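## Task

Move the black-round-capped timer and the grey steel power module onto the top of the open cabinet that arm1 alone can reach, and move the blue square cup and the metal door knob onto the top of the work bench that arm4 alone can reach. Each object must keep its current upright orientation and have its entire base resting on that top surface. The attempt fails if any of them ends up on the floor or on a lower shelf board while nothing grips it. Objects held in place only by a robot at the end do not count. Finally open the grippers and pull the arms away.

## Robot and tools

ROBOTS. Four identical i2rt Big YAM arms, named arm1, arm2, arm3 and arm4. Each has six revolute joints, a two-finger gripper and a wrist camera that sits above the hand and looks toward the fingertips when joints 1 and 6 are zero and the hand is level. The hand can reach roughly 1.0 m from the joint1 axis. Two fixed room cameras, room_a and room_b, watch the scene. Arms carry on independently; one stalling does not pause the others.

FRAMES. Everything is in one shared scene frame with its origin on the floor and +z up. "hand" means the midpoint between the fingertips (URDF link pinch); its z axis runs along the fingers and the fingers close along its y axis. Each robot's foot pose is real but never printed.

execute_actions. Argument "actions" is a list holding either one action or nothing (empty list = just report state and images). One action is an object keyed by arm name ("arm1".."arm4"); under each arm goes "joints", an object of absolute joint targets, not offsets. Keys and ranges: joint1_rad -2.879 to 2.879 (base yaw, positive counter-clockwise seen from above, 0 = direction the foot faces); joint2_rad 0 to 3.141 (shoulder, 0 = upper arm pointing back roughly level, positive lifts it up then forward); joint3_rad 0 to 3.019 (elbow, 0 = folded, positive opens); joint4_rad -1.692 to 1.57 (hand pitch, positive tips fingers up); joint5_rad -1.57 to 1.57 (hand side swing, positive to the arm's right); joint6_rad -2.094 to 2.094 (hand roll, positive clockwise seen from behind the hand). All these are radians. gripper_m is the fingertip gap in metres, 0 to 0.093; each finger pushes with up to about 50-62 N. Done tolerances: ±0.045, 0.14, 0.09, 0.055, 0.03, 0.035 rad and ±0.003 m. Every named motion starts at once; they may finish at different times, and joints run at different speeds, so the hand can sweep a wide arc between postures. One action lasts at most 15 s. A joint or arm you omit may keep driving toward its previous target. An unknown key or out-of-range number rejects the whole call and nothing moves. Optional "cameras": list of arm1_cam_wrist, arm2_cam_wrist, arm3_cam_wrist, arm4_cam_wrist, room_a, room_b or "all"; omitted/null/["all"] gives all, [] gives none. The "pictures" line gives the image order.

wait: "seconds" 0 to 10; commands nothing new and returns state and images. zoom_image: "camera" plus "region" [x0, y0, x1, y1] in pixels of that camera's latest full image, origin top-left, at most 504x504. read_manual: optional "section", only "licences"; no motion. finished_scene: "scene" 1 or 2; ends that scene irreversibly after the last command has been held, reports success and gives the next task. Once a result reports a stop, later motion, wait and finished_scene calls in the same reply are skipped.

RESULT LINES. joint_positions gives current readings. joint_status tells how each commanded motion ended: "off_target" (rested away from target, may still be pushing); "contact_stop" or "time_out" (target dropped, joint holds where it stopped, except a timed-out joint that keeps a target within 0.375, 0.375, 0.113, 0.225, 0.075, 0.3 rad of its position for joints 1-6 and keeps pushing); "not_followed" (a built-in self/inter-arm clearance check withheld the arm's targets, reported with a "joint command not followed" line and usually a "cause:" line; the gripper part still runs, and the withheld targets may be retried on later actions). on_its_own lists joints not commanded this call; "held at" is the target held, not the position. To relieve a joint that keeps pushing, command it to its reported position. Tiny target changes may not move a joint, and a joint carrying a load may sag. "MOTOR HOT" appears from 85 °C; at 100 °C an "OVER-TEMPERATURE FAULT" drops the whole arm and gripper until cooled, and unreached keys show "limit_stop_at_motor_heat"; resend those targets afterwards. Results also list cameras whose calibration changed.

CAMERAS. Wrist cameras are fisheye 504x504; room cameras are pinhole+radial 672x504. Calibration gives K, D and T_world_to_cam (scene to camera, metres). Room cameras may be off by up to about 2.3 degrees and 9 mm; wrist camera poses are derived from joint readings and inherit their errors.

AVOID. The arms do not stop on contact and can press very hard; a hard squeeze between two robots ends the run in failure, and a strong hit may too. The clearance check can react late and ignores fingers, gripper housings and wrist cameras. Sustained pushing or holding loads overheats motors, even while you are thinking, since the simulation keeps running and holds your last command. Don't drop, slam or knock objects off; objects may occasionally get nudged by outside pushes. Leave every object resting by itself, then open and withdraw.

Each tool is called after "Call:" as name([rows], argument=value, ...), one row to a line, values as JSON.

## Session

Call:
execute_actions(actions=[])

Scene clock: 0.00 s.
Motor temperatures (°C, as the motors report them): arm1=[24 24 22 22 24 21] | arm2=[22 22 25 24 21 23] | arm3=[25 22 21 22 23 22] | arm4=[21 23 23 21 24 24]
arm1.joint_positions: joint1_rad=-0.562 joint2_rad=+0.325 joint3_rad=+1.680 joint4_rad=-1.318 joint5_rad=-0.253 joint6_rad=+0.617 gripper_m=+0.094
arm1.joint_status: not commanded
arm1.hand: x=+1.2186 y=-1.2576 z=+1.5726 quat_wxyz=(-0.474, -0.689, -0.079, +0.542) (m; scene frame)
arm2.joint_positions: joint1_rad=-0.852 joint2_rad=+0.643 joint3_rad=+1.496 joint4_rad=-1.168 joint5_rad=-0.238 joint6_rad=+0.218 gripper_m=+0.095
arm2.joint_status: not commanded
arm2.hand: x=+0.4271 y=-0.7054 z=+1.5317 quat_wxyz=(-0.580, -0.081, -0.803, -0.114) (m; scene frame)
arm3.joint_positions: joint1_rad=-0.708 joint2_rad=+0.621 joint3_rad=+1.417 joint4_rad=-1.132 joint5_rad=-0.132 joint6_rad=+0.632 gripper_m=+0.094
arm3.joint_status: not commanded
arm3.hand: x=+0.0001 y=+0.4827 z=+1.5028 quat_wxyz=(-0.554, -0.283, -0.759, -0.191) (m; scene frame)
arm4.joint_positions: joint1_rad=-0.767 joint2_rad=+0.305 joint3_rad=+1.456 joint4_rad=-1.479 joint5_rad=-0.265 joint6_rad=-0.456 gripper_m=+0.094
arm4.joint_status: not commanded
arm4.hand: x=-1.0735 y=+1.4532 z=+1.4567 quat_wxyz=(-0.587, +0.244, -0.771, +0.028) (m; scene frame)
pictures: arm1_cam_wrist, arm2_cam_wrist, arm3_cam_wrist, arm4_cam_wrist, room_a, room_b
Images, in order (width x height): arm1_cam_wrist 504x504, arm2_cam_wrist 504x504, arm3_cam_wrist 504x504, arm4_cam_wrist 504x504, room_a 672x504, room_b 672x504.

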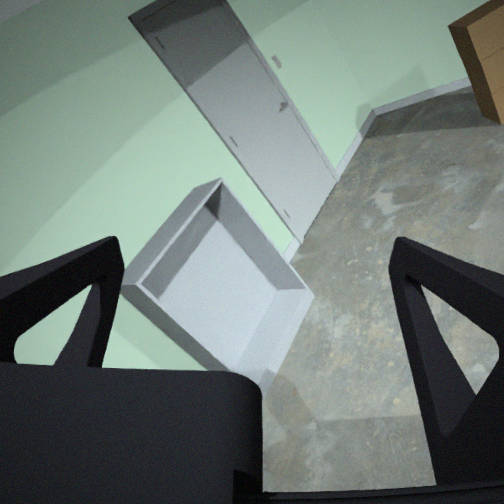

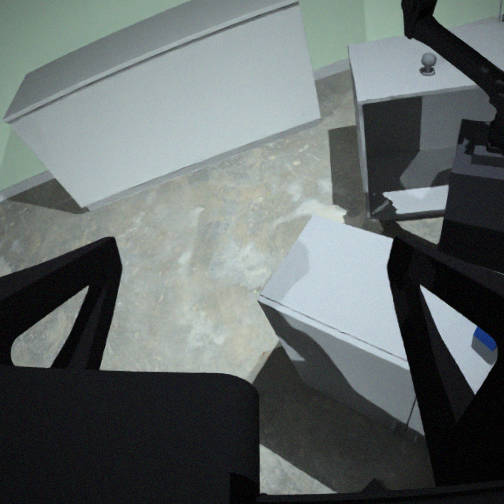

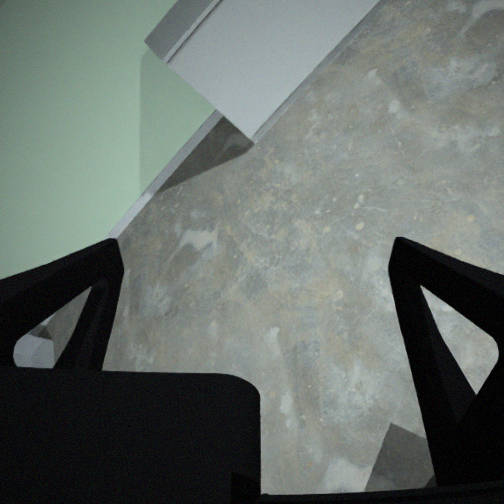

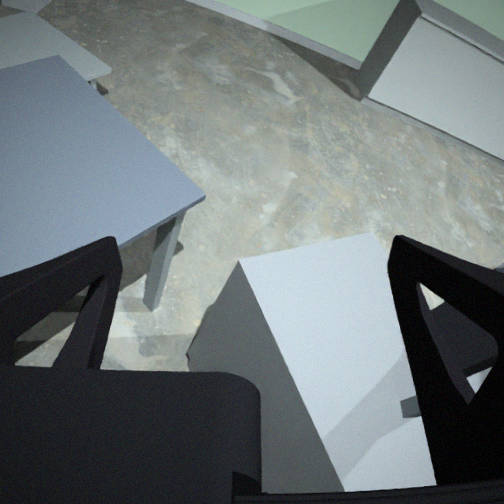

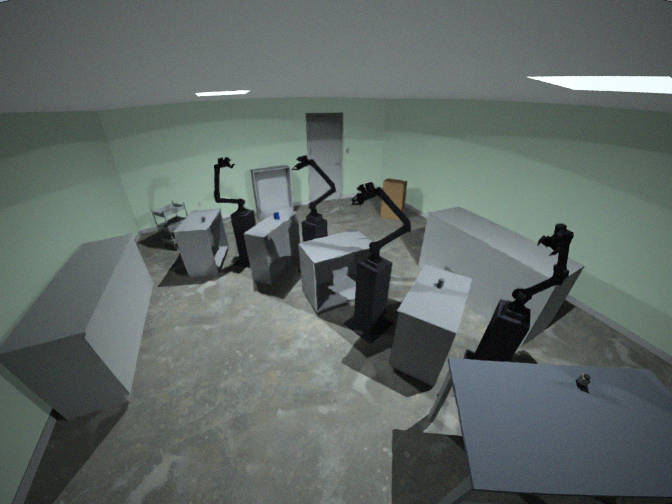

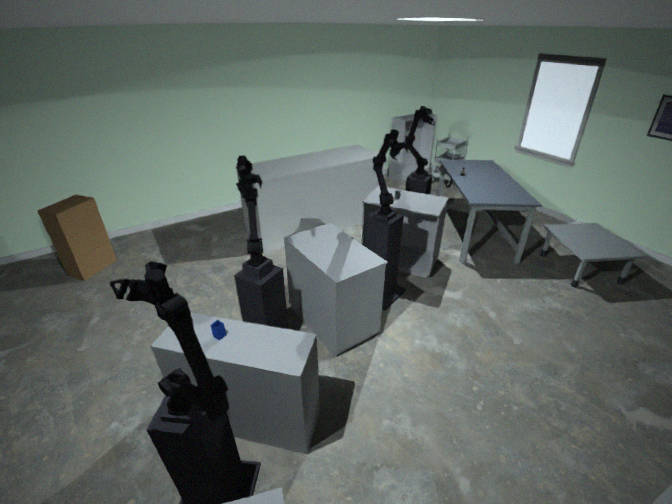

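Call:
zoom_image(camera="room_a", region=[140, 140, 640, 420])

Call:
zoom_image(camera="room_b", region=[130, 90, 630, 450])

Region (140, 140, 640, 420) of room_a's 672x504 image, scaled by 1.008, with more detail than that image has; it fills the top 282 rows of this view, and the rest is white.

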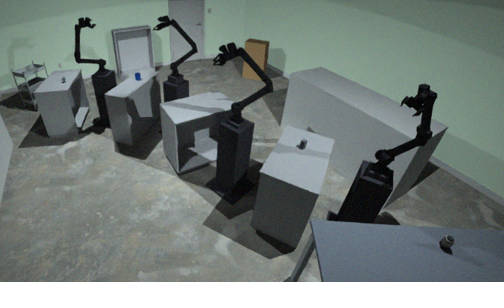

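Region (130, 90, 630, 450) of room_b's 672x504 image, scaled by 1.008, with more detail than that image has; it fills the top 363 rows of this view, and the rest is white.

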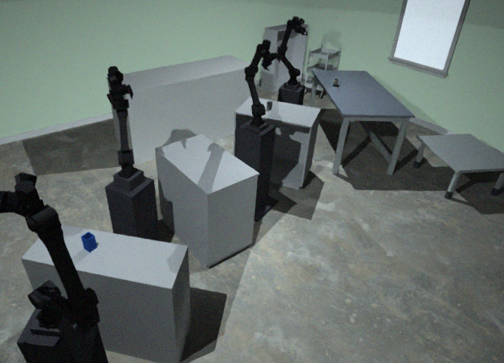

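Call:
execute_actions([
  {"arm1":{"joints":{"joint1_rad":0,"joint2_rad":1.5,"joint3_rad":1.8,"joint4_rad":-1.5,"joint5_rad":0,"joint6_rad":0}},"arm2":{"joints":{"joint1_rad":0,"joint2_rad":1.5,"joint3_rad":1.8,"joint4_rad":-1.5,"joint5_rad":0,"joint6_rad":0}},"arm3":{"joints":{"joint1_rad":0,"joint2_rad":1.5,"joint3_rad":1.8,"joint4_rad":-1.5,"joint5_rad":0,"joint6_rad":0}},"arm4":{"joints":{"joint1_rad":0,"joint2_rad":1.5,"joint3_rad":1.8,"joint4_rad":-1.5,"joint5_rad":0,"joint6_rad":0}}},
])

Call:
execute_actions([
  {"arm1":{"joints":{"joint1_rad":1.57}},"arm2":{"joints":{"joint1_rad":1.57}},"arm3":{"joints":{"joint1_rad":1.57}},"arm4":{"joints":{"joint1_rad":1.57}}},
])

Call:
execute_actions([
  {"arm1":{"joints":{"joint1_rad":-1.57}},"arm2":{"joints":{"joint1_rad":-1.57}},"arm3":{"joints":{"joint1_rad":-1.57}},"arm4":{"joints":{"joint1_rad":-1.57}}},
])

Scene clock: 12.53 s.
Motor temperatures (°C, as the motors report them): arm1=[24 24 22 22 24 21] | arm2=[22 22 26 24 21 23] | arm3=[25 22 24 22 23 22] | arm4=[21 23 24 22 24 24]
arm1.joint_positions: joint1_rad=-0.001 joint2_rad=+1.507 joint3_rad=+1.781 joint4_rad=-1.487 joint5_rad=-0.002 joint6_rad=+0.007 gripper_m=+0.094
arm1.joint_status: all done
arm1.hand: x=+0.9828 y=-1.6902 z=+1.2610 quat_wxyz=(-0.097, -0.830, -0.528, +0.150) (m; scene frame)
arm2.joint_positions: joint1_rad=+0.005 joint2_rad=+1.491 joint3_rad=+1.785 joint4_rad=-1.483 joint5_rad=-0.001 joint6_rad=+0.008 gripper_m=+0.095
arm2.joint_status: all done
arm2.hand: x=+0.5788 y=-0.3747 z=+1.3028 quat_wxyz=(-0.177, +0.333, -0.924, -0.066) (m; scene frame)
arm3.joint_positions: joint1_rad=+0.008 joint2_rad=+1.509 joint3_rad=+1.779 joint4_rad=-1.487 joint5_rad=+0.000 joint6_rad=+0.009 gripper_m=+0.094
arm3.joint_status: all done
arm3.hand: x=+0.1954 y=+0.7751 z=+1.2933 quat_wxyz=(-0.177, +0.262, -0.947, -0.051) (m; scene frame)
arm4.joint_positions: joint1_rad=-0.004 joint2_rad=+1.498 joint3_rad=+1.770 joint4_rad=-1.494 joint5_rad=+0.001 joint6_rad=-0.013 gripper_m=+0.094
arm4.joint_status: all done
arm4.hand: x=-0.7579 y=+1.7580 z=+1.2636 quat_wxyz=(-0.164, +0.360, -0.916, -0.067) (m; scene frame)
pictures: arm1_cam_wrist, arm2_cam_wrist, arm3_cam_wrist, arm4_cam_wrist, room_a, room_b
camera_calibration (this result's frames):
arm1_cam_wrist: T_world_to_cam=[[-0.911158, 0.411818, -0.0140195, 1.61467], [0.393671, 0.880049, 0.265587, 0.767328], [0.121711, 0.236472, -0.963985, 1.62084], [0, 0, 0, 1]] pos_world=[0.971871, -1.72352, 1.38131]
arm2_cam_wrist: T_world_to_cam=[[0.6368, -0.770778, -0.0196689, -0.628814], [-0.743826, -0.620849, 0.247525, -0.121706], [-0.202998, -0.142994, -0.968682, 1.44453], [0, 0, 0, 1]] pos_world=[0.603138, -0.353679, 1.41705]
arm3_cam_wrist: T_world_to_cam=[[0.509018, -0.860628, -0.0148009, 0.586234], [-0.830943, -0.495802, 0.252418, 0.227465], [-0.224577, -0.116187, -0.967505, 1.51037], [0, 0, 0, 1]] pos_world=[0.229801, 0.792793, 1.41256]
arm4_cam_wrist: T_world_to_cam=[[0.688718, -0.725017, 0.00425211, 1.78891], [-0.7005, -0.663893, 0.261812, 0.31133], [-0.186995, -0.183293, -0.96511, 1.52134], [0, 0, 0, 1]] pos_world=[-0.729482, 1.78253, 1.37914]
Images, in order (width x height): arm1_cam_wrist 504x504, arm2_cam_wrist 504x504, arm3_cam_wrist 504x504, arm4_cam_wrist 504x504, room_a 672x504, room_b 672x504.

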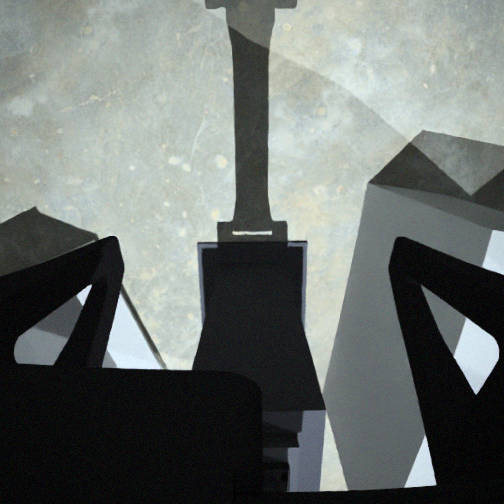

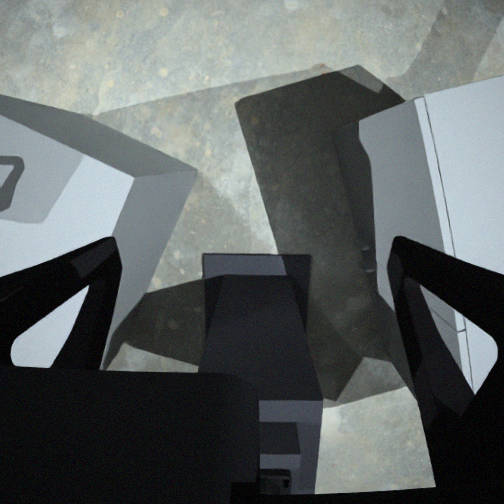

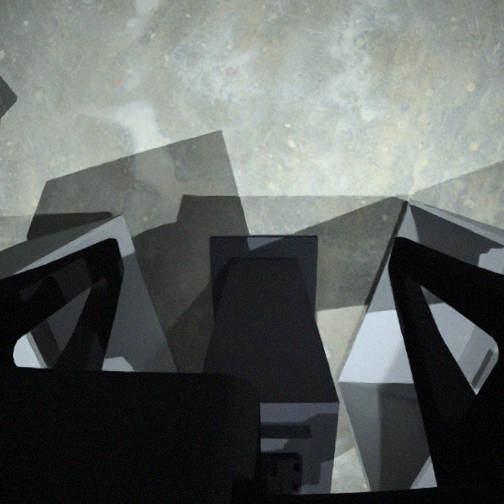

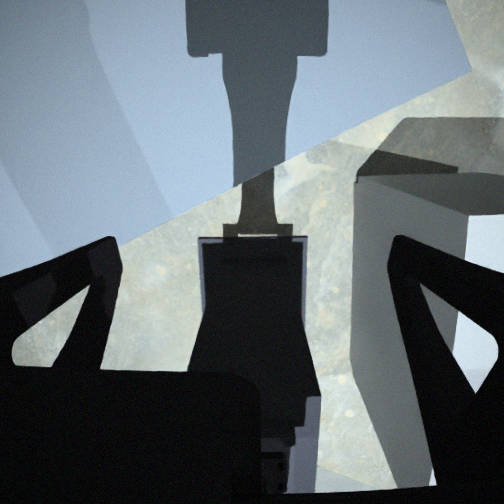

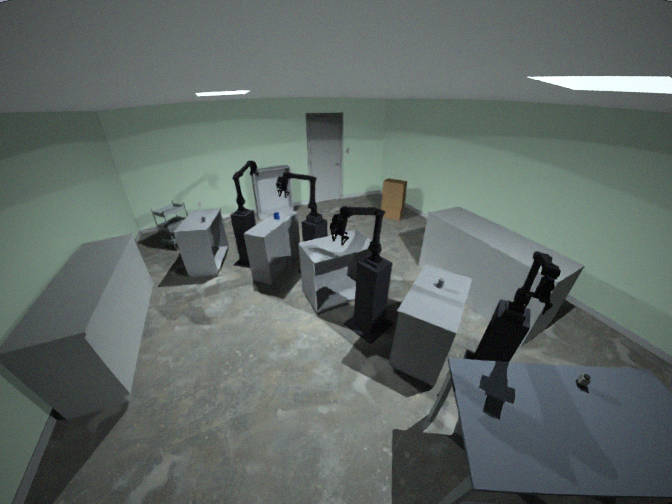

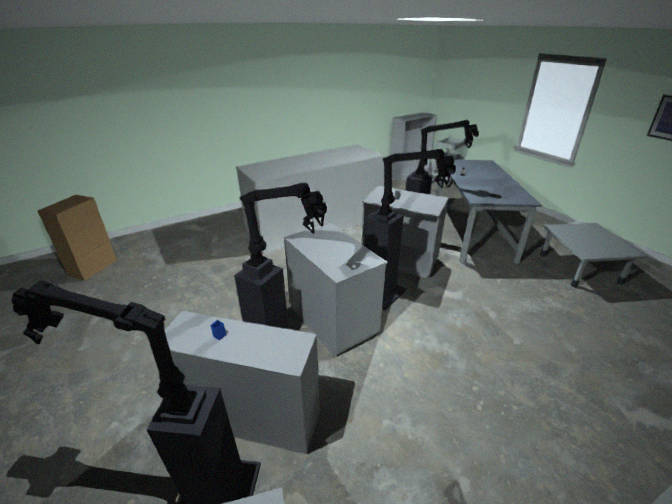

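Scene clock: 14.43 s.
Motor temperatures (°C, as the motors report them): arm1=[24 24 23 22 24 21] | arm2=[22 22 27 24 21 23] | arm3=[25 22 24 22 23 22] | arm4=[21 23 25 22 24 24]
arm1.joint_positions: joint1_rad=+1.576 joint2_rad=+1.507 joint3_rad=+1.781 joint4_rad=-1.487 joint5_rad=-0.001 joint6_rad=+0.006 gripper_m=+0.094
arm1.joint_status: all done
arm1.hand: x=+1.6734 y=-1.4323 z=+1.2594 quat_wxyz=(-0.173, -0.210, -0.962, +0.036) (m; scene frame)
arm2.joint_positions: joint1_rad=+1.577 joint2_rad=+1.515 joint3_rad=+1.785 joint4_rad=-1.483 joint5_rad=+0.000 joint6_rad=+0.006 gripper_m=+0.095
arm2.joint_status: all done
arm2.hand: x=-0.1536 y=-0.3077 z=+1.2920 quat_wxyz=(-0.074, +0.891, -0.417, -0.163) (m; scene frame)
arm3.joint_positions: joint1_rad=+1.576 joint2_rad=+1.509 joint3_rad=+1.779 joint4_rad=-1.487 joint5_rad=+0.000 joint6_rad=+0.006 gripper_m=+0.094
arm3.joint_status: all done
arm3.hand: x=-0.5179 y=+0.9490 z=+1.2849 quat_wxyz=(-0.093, +0.857, -0.484, -0.150) (m; scene frame)
arm4.joint_positions: joint1_rad=+1.570 joint2_rad=+1.514 joint3_rad=+1.770 joint4_rad=-1.494 joint5_rad=-0.001 joint6_rad=-0.011 gripper_m=+0.094
arm4.joint_status: all done
arm4.hand: x=-1.4882 y=+1.7948 z=+1.2570 quat_wxyz=(-0.072, +0.904, -0.392, -0.154) (m; scene frame)
pictures: arm1_cam_wrist, arm2_cam_wrist, arm3_cam_wrist, arm4_cam_wrist, room_a, room_b
camera_calibration (this result's frames):
arm1_cam_wrist: T_world_to_cam=[[-0.404543, -0.914403, -0.0145498, -0.608985], [-0.882458, 0.386135, 0.26864, 1.69313], [-0.240028, 0.121516, -0.963131, 1.91382], [0, 0, 0, 1]] pos_world=[1.70713, -1.4432, 1.37955]
arm2_cam_wrist: T_world_to_cam=[[0.769184, 0.638775, -0.0179587, 0.340857], [0.619095, -0.737932, 0.268658, -0.47618], [0.15836, -0.217765, -0.963068, 1.32017], [0, 0, 0, 1]] pos_world=[-0.176443, -0.281632, 1.40546]
arm3_cam_wrist: T_world_to_cam=[[0.860851, 0.508849, 0.00285345, -0.0412908], [0.489597, -0.829783, 0.267871, 0.704109], [0.138674, -0.2292, -0.963451, 1.65243], [0, 0, 0, 1]] pos_world=[-0.538332, 0.984004, 1.40354]
arm4_cam_wrist: T_world_to_cam=[[0.723684, 0.6899, 0.0178671, -0.186001], [0.659831, -0.699266, 0.275046, 1.89721], [0.202248, -0.187257, -0.961265, 1.96674], [0, 0, 0, 1]] pos_world=[-1.515, 1.82326, 1.37206]
Images, in order (width x height): arm1_cam_wrist 504x504, arm2_cam_wrist 504x504, arm3_cam_wrist 504x504, arm4_cam_wrist 504x504, room_a 672x504, room_b 672x504.

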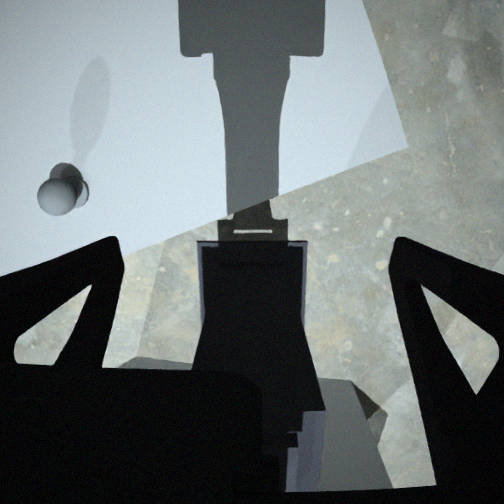

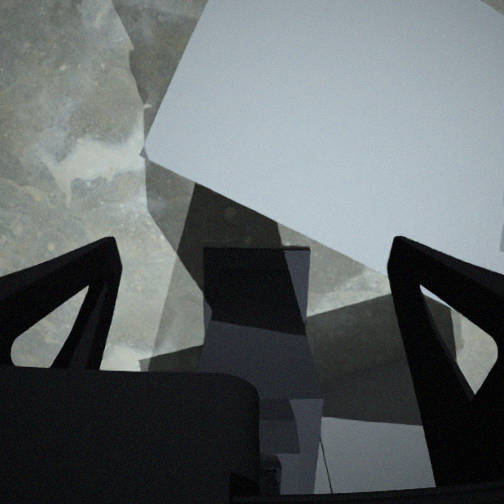

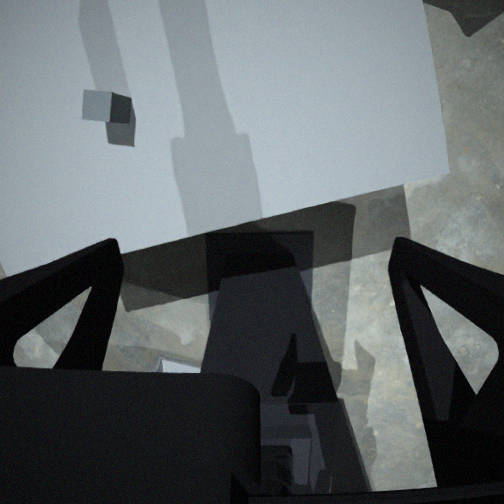

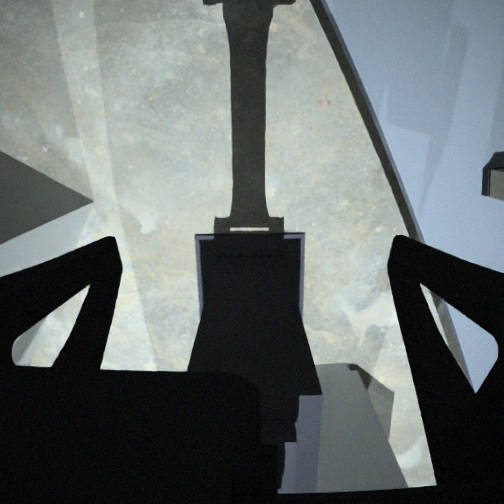

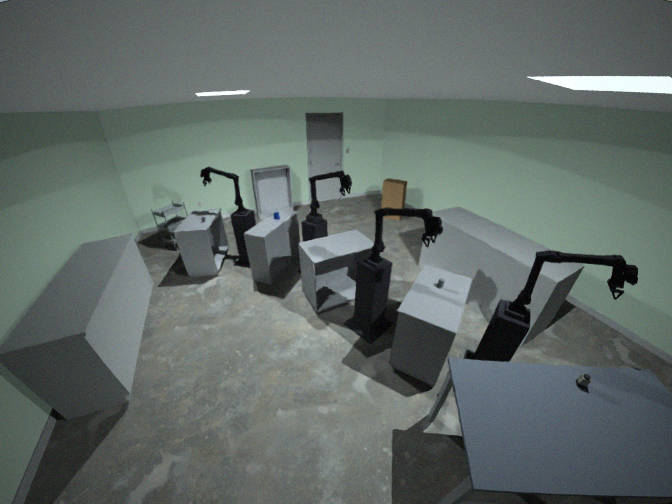

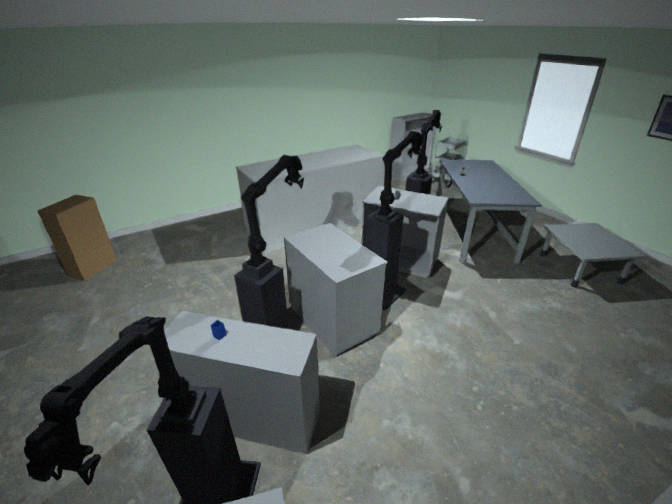

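Scene clock: 17.23 s.
Motor temperatures (°C, as the motors report them): arm1=[24 24 23 22 24 21] | arm2=[22 22 27 24 21 23] | arm3=[25 22 24 22 23 22] | arm4=[21 23 25 22 24 24]
arm1.joint_positions: joint1_rad=-1.575 joint2_rad=+1.505 joint3_rad=+1.781 joint4_rad=-1.494 joint5_rad=-0.002 joint6_rad=-0.006 gripper_m=+0.094
arm1.joint_status: all done
arm1.hand: x=+0.7308 y=-1.0003 z=+1.2623 quat_wxyz=(+0.038, -0.962, +0.209, +0.173) (m; scene frame)
arm2.joint_positions: joint1_rad=-1.577 joint2_rad=+1.504 joint3_rad=+1.785 joint4_rad=-1.488 joint5_rad=-0.001 joint6_rad=-0.004 gripper_m=+0.095
arm2.joint_status: all done
arm2.hand: x=+0.5131 y=-1.1077 z=+1.2956 quat_wxyz=(-0.163, -0.418, -0.890, +0.077) (m; scene frame)
arm3.joint_positions: joint1_rad=-1.577 joint2_rad=+1.509 joint3_rad=+1.779 joint4_rad=-1.487 joint5_rad=+0.000 joint6_rad=+0.006 gripper_m=+0.094
arm3.joint_status: all done
arm3.hand: x=+0.0161 y=+0.0572 z=+1.2846 quat_wxyz=(-0.157, -0.491, -0.853, +0.080) (m; scene frame)
arm4.joint_positions: joint1_rad=-1.570 joint2_rad=+1.514 joint3_rad=+1.770 joint4_rad=-1.494 joint5_rad=+0.001 joint6_rad=-0.011 gripper_m=+0.094
arm4.joint_status: all done
arm4.hand: x=-0.7885 y=+1.0307 z=+1.2472 quat_wxyz=(-0.148, -0.393, -0.906, +0.063) (m; scene frame)
pictures: arm1_cam_wrist, arm2_cam_wrist, arm3_cam_wrist, arm4_cam_wrist, room_a, room_b
camera_calibration (this result's frames):
arm1_cam_wrist: T_world_to_cam=[[0.403915, 0.914718, -0.0119929, 0.640438], [0.88243, -0.386134, 0.268735, -1.3686], [0.241186, -0.119129, -0.963139, 1.04553], [0, 0, 0, 1]] pos_world=[0.696844, -0.98973, 1.38246]
arm2_cam_wrist: T_world_to_cam=[[-0.770735, -0.636997, -0.014228, -0.28869], [-0.617058, 0.740672, 0.265789, 0.795619], [-0.158769, 0.213633, -0.963926, 1.68558], [0, 0, 0, 1]] pos_world=[0.536057, -1.13328, 1.4092]
arm3_cam_wrist: T_world_to_cam=[[-0.866244, -0.498742, -0.0296273, 0.0800102], [-0.487488, 0.830731, 0.268777, -0.377679], [-0.109438, 0.247269, -0.962747, 1.34946], [0, 0, 0, 1]] pos_world=[0.032876, 0.0199752, 1.40307]
arm4_cam_wrist: T_world_to_cam=[[-0.723, -0.690824, 0.00568854, 0.132556], [-0.659306, 0.692427, 0.293019, -1.59307], [-0.206363, 0.208102, -0.95609, 0.936556], [0, 0, 0, 1]] pos_world=[-0.76121, 0.999756, 1.36148]
Images, in order (width x height): arm1_cam_wrist 504x504, arm2_cam_wrist 504x504, arm3_cam_wrist 504x504, arm4_cam_wrist 504x504, room_a 672x504, room_b 672x504.

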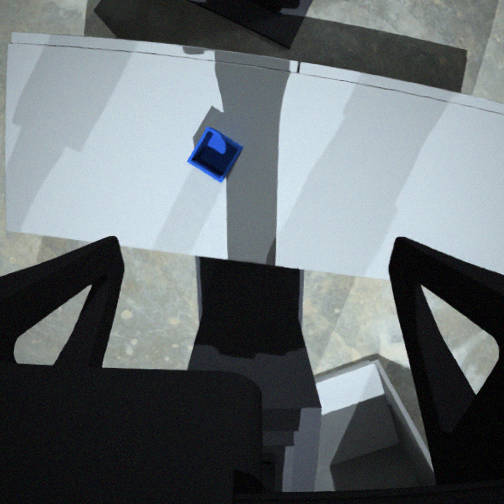

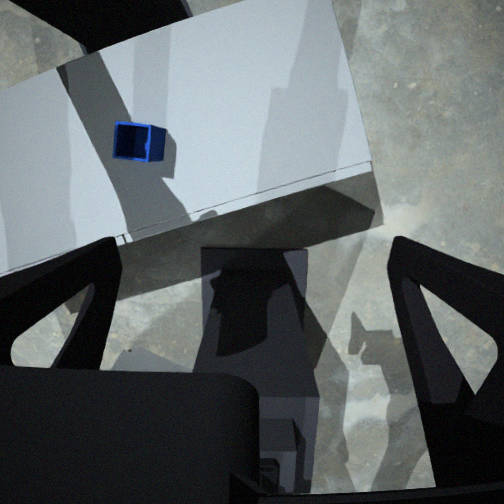

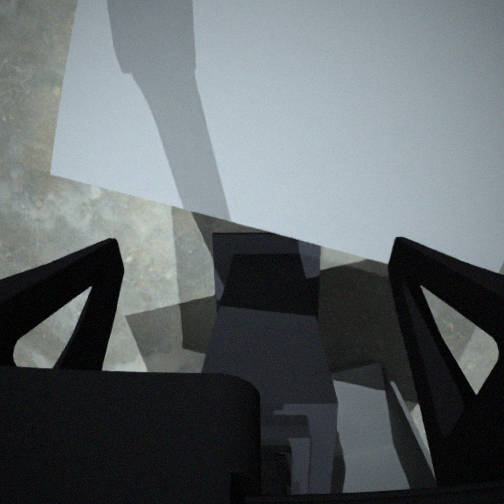

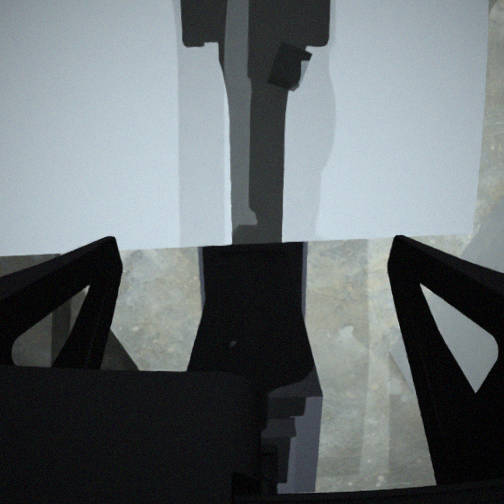

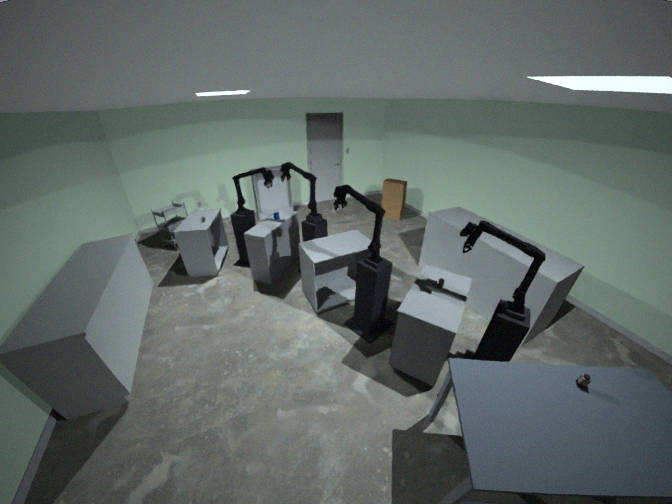

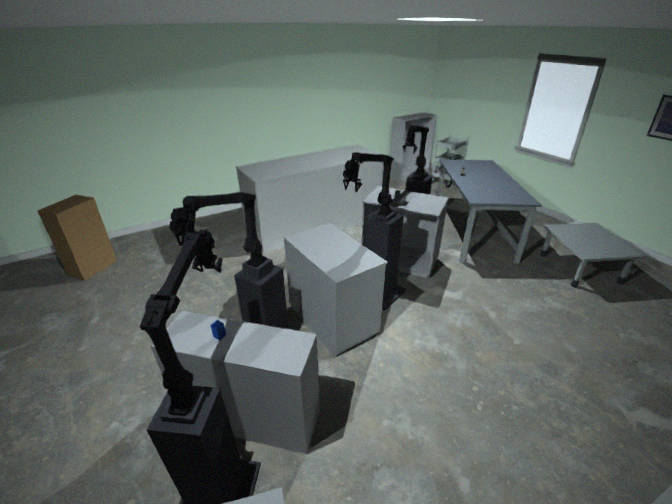

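Call:
execute_actions([
  {"arm1":{"joints":{"joint1_rad":2.04,"joint2_rad":1.581,"joint3_rad":1.154,"joint4_rad":-0.673}},"arm2":{"joints":{"joint1_rad":-1.27,"joint2_rad":1.717,"joint3_rad":1.212,"joint4_rad":-0.595}},"arm3":{"joints":{"joint1_rad":1.846,"joint2_rad":1.817,"joint3_rad":1.382,"joint4_rad":-0.665}},"arm4":{"joints":{"joint1_rad":1.0,"joint2_rad":1.7,"joint3_rad":1.8,"joint4_rad":-1.2}}},
])

Scene clock: 51.37 s.
Motor temperatures (°C, as the motors report them): arm1=[24 25 25 22 24 22] | arm2=[22 22 28 24 21 23] | arm3=[25 23 26 22 23 22] | arm4=[21 24 28 22 24 24]
arm1.joint_positions: joint1_rad=+0.197 joint2_rad=+1.575 joint3_rad=+1.161 joint4_rad=-0.691 joint5_rad=-0.002 joint6_rad=-0.005 gripper_m=+0.094
arm1.joint_status: joint1_rad time_out (moved +1.772 of +3.615); the others done
arm1.on_its_own: joint1_rad is held at +0.198, not at your +2.040, since a time_out
arm1.hand: x=+1.0719 y=-1.7548 z=+1.0108 quat_wxyz=(-0.143, -0.761, -0.606, +0.182) (m; scene frame)
arm2.joint_positions: joint1_rad=-1.523 joint2_rad=+1.527 joint3_rad=+1.736 joint4_rad=-1.435 joint5_rad=-0.002 joint6_rad=-0.004 gripper_m=+0.095
arm2.joint_status: joint1_rad time_out (moved +0.053 of +0.307); joint2_rad time_out (moved +0.022 of +0.213); joint3_rad time_out (moved -0.049 of -0.573); joint4_rad time_out (moved +0.054 of +0.893)
arm2.on_its_own: joint1_rad is held at -1.523, not at your -1.270, since a time_out; joint2_rad is held at +1.521, not at your +1.717, since a time_out; joint3_rad is held at +1.746, not at your +1.212, since a time_out; joint4_rad is held at -1.441, not at your -0.595, since a time_out
arm2.hand: x=+0.5416 y=-1.0977 z=+1.2664 quat_wxyz=(-0.157, -0.394, -0.903, +0.069) (m; scene frame)
arm3.joint_positions: joint1_rad=+1.853 joint2_rad=+1.832 joint3_rad=+1.368 joint4_rad=-0.674 joint5_rad=+0.000 joint6_rad=+0.006 gripper_m=+0.094
arm3.joint_status: all done
arm3.hand: x=-0.7058 y=+0.9360 z=+0.9829 quat_wxyz=(-0.084, +0.909, -0.358, -0.196) (m; scene frame)
arm4.joint_positions: joint1_rad=+1.007 joint2_rad=+1.710 joint3_rad=+1.770 joint4_rad=-1.204 joint5_rad=-0.001 joint6_rad=-0.010 gripper_m=+0.094
arm4.joint_status: all done
arm4.hand: x=-1.2492 y=+2.0283 z=+1.1779 quat_wxyz=(-0.140, +0.752, -0.622, -0.166) (m; scene frame)
pictures: arm1_cam_wrist, arm2_cam_wrist, arm3_cam_wrist, arm4_cam_wrist, room_a, room_b
joint command not followed: on one or more control steps a check withheld the commanded joint targets of the arm1 arm, and it was not sent them on those steps.
cause: the commanded joint targets would bring a part of the robot too close to another arm (this arm's wrist (the part past joint 4) and the other arm's wrist (the part past joint 4)); next, command targets that bring no part of the robot closer to that arm.
joint command not followed: on one or more control steps a check withheld the commanded joint targets of the arm2 arm, and it was not sent them on those steps.
cause: the commanded joint targets would bring a part of the robot too close to another arm (this arm's wrist (the part past joint 4) and the other arm's wrist (the part past joint 4)); next, command targets that bring no part of the robot closer to that arm.
camera_calibration (this result's frames):
arm1_cam_wrist: T_world_to_cam=[[-0.977279, 0.211847, -0.00679014, 1.43159], [0.208059, 0.964935, 0.16004, 1.31018], [0.0404561, 0.154991, -0.987087, 1.35156], [0, 0, 0, 1]] pos_world=[1.07179, -1.77699, 1.13414]
arm2_cam_wrist: T_world_to_cam=[[-0.735629, -0.677217, -0.0150363, -0.322863], [-0.652721, 0.702735, 0.283055, 0.769294], [-0.181123, 0.218038, -0.958986, 1.6705], [0, 0, 0, 1]] pos_world=[0.567193, -1.12349, 1.37938]
arm3_cam_wrist: T_world_to_cam=[[0.687883, 0.72582, 0.00157958, -0.19596], [0.711606, -0.674837, 0.195477, 0.949061], [0.142947, -0.133341, -0.980707, 1.31476], [0, 0, 0, 1]] pos_world=[-0.728501, 0.958005, 1.10418]
arm4_cam_wrist: T_world_to_cam=[[0.980641, 0.195365, 0.013286, 0.810818], [0.189757, -0.964851, 0.181809, 1.98582], [0.0483383, -0.175769, -0.983244, 1.69634], [0, 0, 0, 1]] pos_world=[-1.25394, 2.05578, 1.2961]
Images, in order (width x height): arm1_cam_wrist 504x504, arm2_cam_wrist 504x504, arm3_cam_wrist 504x504, arm4_cam_wrist 504x504, room_a 672x504, room_b 672x504.

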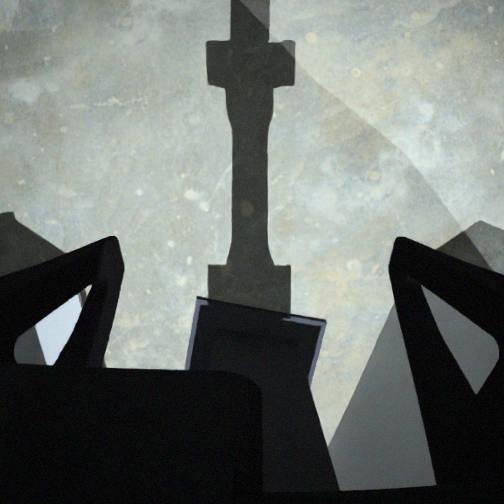

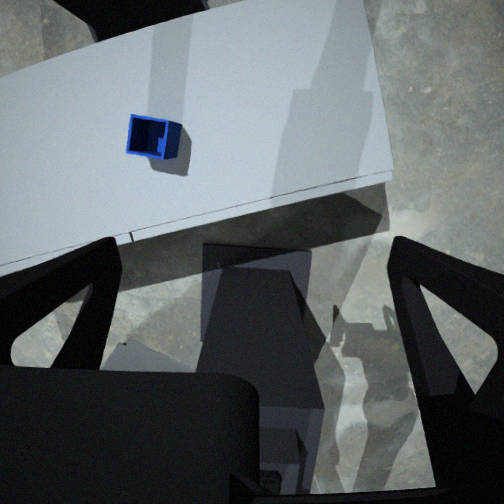

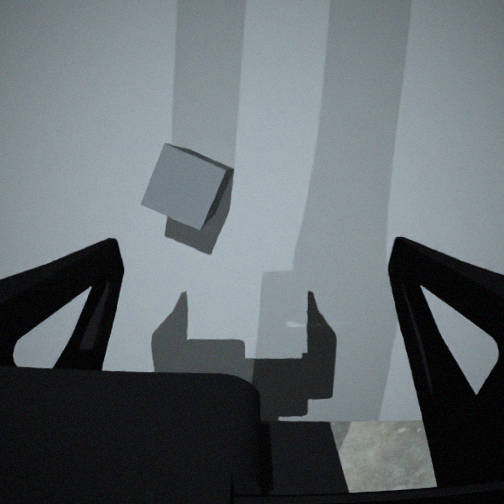

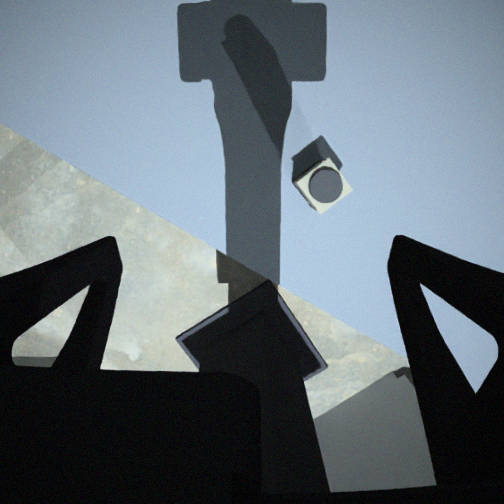

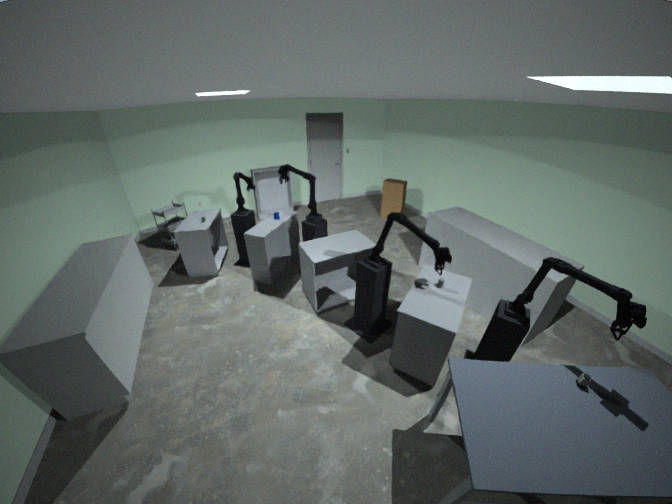

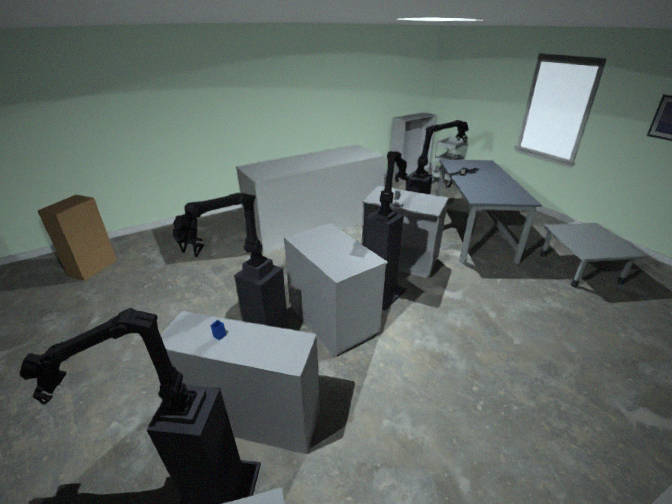

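Call:
execute_actions([
  {"arm1":{"joints":{"joint1_rad":2.04}},"arm2":{"joints":{"joint1_rad":-1.27,"joint2_rad":1.717,"joint3_rad":1.212,"joint4_rad":-0.595}},"arm3":{"joints":{"joint1_rad":1.883,"joint2_rad":1.972,"joint3_rad":1.352,"joint4_rad":-0.48}},"arm4":{"joints":{"joint1_rad":0.888,"joint2_rad":1.818,"joint3_rad":1.468,"joint4_rad":-0.75}}},
], cameras=["arm1_cam_wrist","arm2_cam_wrist","arm3_cam_wrist","arm4_cam_wrist"])

Scene clock: 63.17 s.
Motor temperatures (°C, as the motors report them): arm1=[24 25 25 22 24 22] | arm2=[22 23 28 24 21 23] | arm3=[25 23 26 22 23 22] | arm4=[21 24 28 22 24 24]
arm1.joint_positions: joint1_rad=+2.046 joint2_rad=+1.576 joint3_rad=+1.161 joint4_rad=-0.683 joint5_rad=-0.001 joint6_rad=-0.005 gripper_m=+0.094
arm1.joint_status: all done
arm1.hand: x=+1.7521 y=-1.1933 z=+1.0096 quat_wxyz=(-0.233, +0.025, -0.972, -0.005) (m; scene frame)
arm2.joint_positions: joint1_rad=-1.271 joint2_rad=+1.717 joint3_rad=+1.212 joint4_rad=-0.617 joint5_rad=-0.001 joint6_rad=-0.004 gripper_m=+0.095
arm2.joint_status: all done
arm2.hand: x=+0.6735 y=-1.0261 z=+0.9953 quat_wxyz=(-0.213, -0.275, -0.935, +0.063) (m; scene frame)
arm3.joint_positions: joint1_rad=+1.880 joint2_rad=+1.986 joint3_rad=+1.347 joint4_rad=-0.499 joint5_rad=+0.000 joint6_rad=+0.006 gripper_m=+0.094
arm3.joint_status: all done
arm3.hand: x=-0.7284 y=+0.9349 z=+0.8964 quat_wxyz=(-0.081, +0.914, -0.346, -0.196) (m; scene frame)
arm4.joint_positions: joint1_rad=+0.876 joint2_rad=+1.824 joint3_rad=+1.444 joint4_rad=-0.767 joint5_rad=+0.000 joint6_rad=-0.010 gripper_m=+0.094
arm4.joint_status: all done
arm4.hand: x=-1.1691 y=+2.0533 z=+0.9977 quat_wxyz=(-0.150, +0.710, -0.670, -0.156) (m; scene frame)
pictures: arm1_cam_wrist, arm2_cam_wrist, arm3_cam_wrist, arm4_cam_wrist
camera_calibration (this result's frames):
arm1_cam_wrist: T_world_to_cam=[[0.0640497, -0.9979, -0.00962439, -1.28786], [-0.985609, -0.0647667, 0.156143, 1.49368], [-0.156438, -0.000515, -0.987688, 1.39585], [0, 0, 0, 1]] pos_world=[1.77303, -1.1877, 1.13304]
arm2_cam_wrist: T_world_to_cam=[[-0.542635, -0.839856, -0.0137332, -0.479607], [-0.827106, 0.531404, 0.183043, 0.922988], [-0.146432, 0.110684, -0.983009, 1.30916], [0, 0, 0, 1]] pos_world=[0.694861, -1.03818, 1.11139]
arm3_cam_wrist: T_world_to_cam=[[0.667984, 0.744174, 0.00147123, -0.211074], [0.729451, -0.655158, 0.196647, 0.974811], [0.147303, -0.130284, -0.980473, 1.23307], [0, 0, 0, 1]] pos_world=[-0.751718, 0.956379, 1.01761]
arm4_cam_wrist: T_world_to_cam=[[0.99774, 0.0658939, 0.0131116, 1.01583], [0.0623846, -0.981076, 0.183297, 1.91041], [0.0249417, -0.182065, -0.98297, 1.50505], [0, 0, 0, 1]] pos_world=[-1.17025, 2.08134, 1.11592]
Images, in order (width x height): arm1_cam_wrist 504x504, arm2_cam_wrist 504x504, arm3_cam_wrist 504x504, arm4_cam_wrist 504x504.

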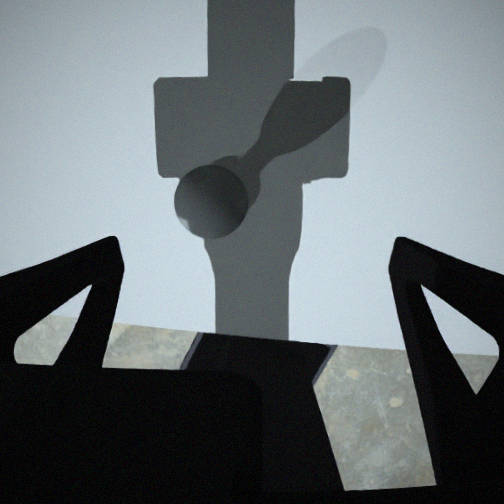

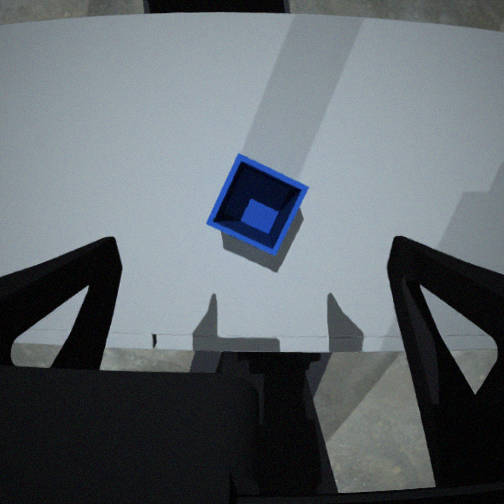

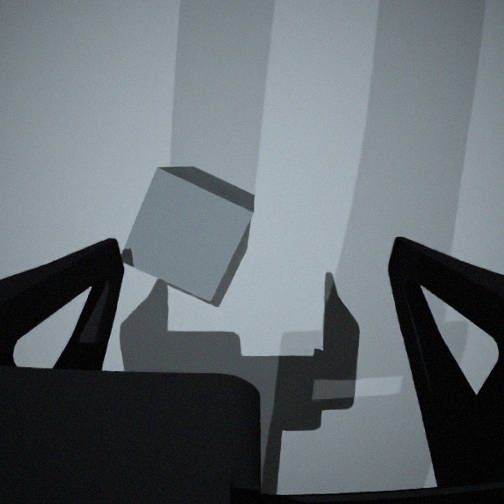

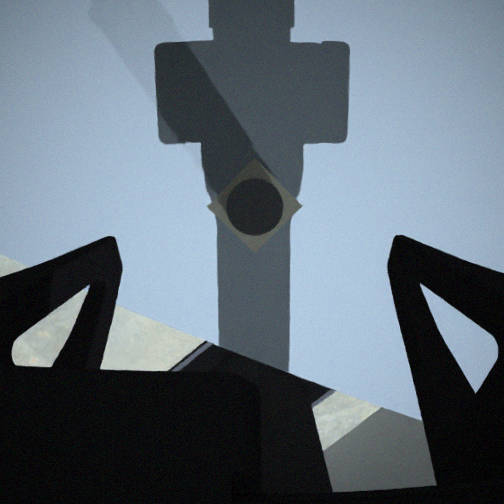

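Call:
execute_actions([
  {"arm1":{"joints":{"joint1_rad":2.10,"joint2_rad":1.721,"joint3_rad":1.094,"joint4_rad":-0.473}},"arm2":{"joints":{"joint1_rad":-1.265,"joint2_rad":1.891,"joint3_rad":1.15,"joint4_rad":-0.359}},"arm3":{"joints":{"joint1_rad":1.925}},"arm4":{"joints":{"joint1_rad":0.88,"joint2_rad":1.959,"joint3_rad":1.33,"joint4_rad":-0.471}}},
], cameras=["arm1_cam_wrist","arm2_cam_wrist","arm3_cam_wrist","arm4_cam_wrist"])

Scene clock: 73.47 s.
Motor temperatures (°C, as the motors report them): arm1=[24 25 25 22 24 22] | arm2=[22 23 28 24 21 23] | arm3=[25 24 25 22 23 22] | arm4=[21 24 28 22 24 24]
arm1.joint_positions: joint1_rad=+2.105 joint2_rad=+1.731 joint3_rad=+1.088 joint4_rad=-0.491 joint5_rad=-0.001 joint6_rad=-0.005 gripper_m=+0.094
arm1.joint_status: all done
arm1.hand: x=+1.7552 y=-1.1603 z=+0.9151 quat_wxyz=(-0.215, +0.053, -0.975, -0.012) (m; scene frame)
arm2.joint_positions: joint1_rad=-1.271 joint2_rad=+1.903 joint3_rad=+1.147 joint4_rad=-0.382 joint5_rad=-0.001 joint6_rad=-0.004 gripper_m=+0.095
arm2.joint_status: all done
arm2.hand: x=+0.6778 y=-1.0289 z=+0.8870 quat_wxyz=(-0.205, -0.276, -0.937, +0.061) (m; scene frame)
arm3.joint_positions: joint1_rad=+1.928 joint2_rad=+1.986 joint3_rad=+1.347 joint4_rad=-0.499 joint5_rad=+0.000 joint6_rad=+0.006 gripper_m=+0.094
arm3.joint_status: all done
arm3.hand: x=-0.7480 y=+0.9115 z=+0.8959 quat_wxyz=(-0.076, +0.922, -0.324, -0.198) (m; scene frame)
arm4.joint_positions: joint1_rad=+0.876 joint2_rad=+1.967 joint3_rad=+1.310 joint4_rad=-0.488 joint5_rad=+0.000 joint6_rad=-0.010 gripper_m=+0.094
arm4.joint_status: all done
arm4.hand: x=-1.1691 y=+2.0511 z=+0.8794 quat_wxyz=(-0.150, +0.710, -0.670, -0.157) (m; scene frame)
pictures: arm1_cam_wrist, arm2_cam_wrist, arm3_cam_wrist, arm4_cam_wrist
camera_calibration (this result's frames):
arm1_cam_wrist: T_world_to_cam=[[0.122193, -0.992451, -0.0104555, -1.35094], [-0.973764, -0.121916, 0.192145, 1.39359], [-0.19197, -0.0132977, -0.981311, 1.34467], [0, 0, 0, 1]] pos_world=[1.78024, -1.15296, 1.03765]
arm2_cam_wrist: T_world_to_cam=[[-0.542832, -0.839728, -0.0137736, -0.48083], [-0.824412, 0.529658, 0.199517, 0.929708], [-0.160245, 0.11966, -0.979797, 1.2194], [0, 0, 0, 1]] pos_world=[0.700856, -1.04211, 1.00265]
arm3_cam_wrist: T_world_to_cam=[[0.632053, 0.774924, 0.00123982, -0.235218], [0.759526, -0.61981, 0.197374, 0.963507], [0.153718, -0.123809, -0.980328, 1.23121], [0, 0, 0, 1]] pos_world=[-0.772397, 0.931902, 1.01711]
arm4_cam_wrist: T_world_to_cam=[[0.997742, 0.0658729, 0.0131386, 1.01752], [0.062397, -0.981354, 0.181797, 1.93185], [0.0248691, -0.180567, -0.983248, 1.38539], [0, 0, 0, 1]] pos_world=[-1.17022, 2.07896, 0.997611]
Images, in order (width x height): arm1_cam_wrist 504x504, arm2_cam_wrist 504x504, arm3_cam_wrist 504x504, arm4_cam_wrist 504x504.

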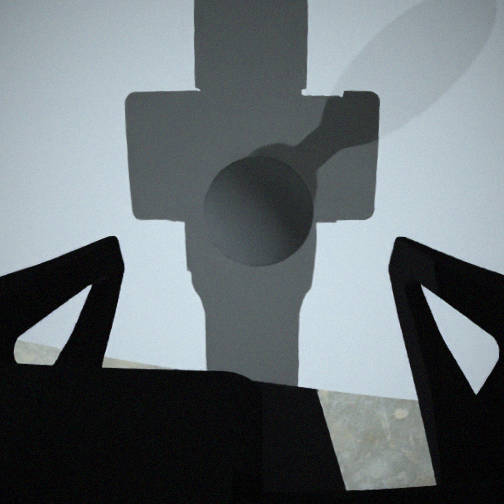

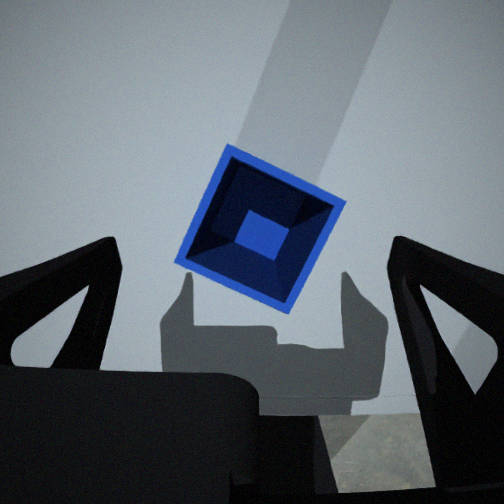

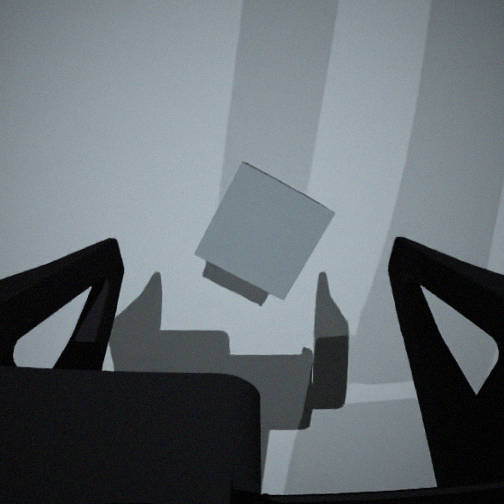

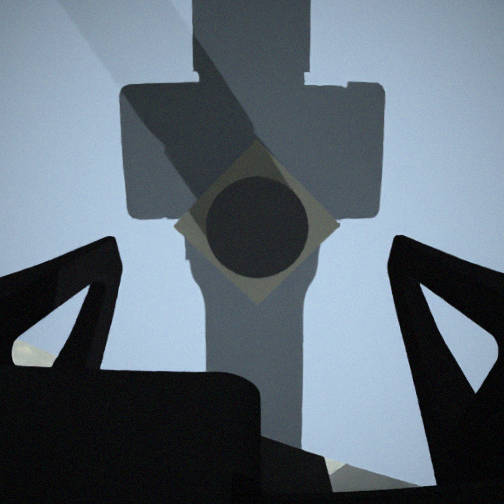

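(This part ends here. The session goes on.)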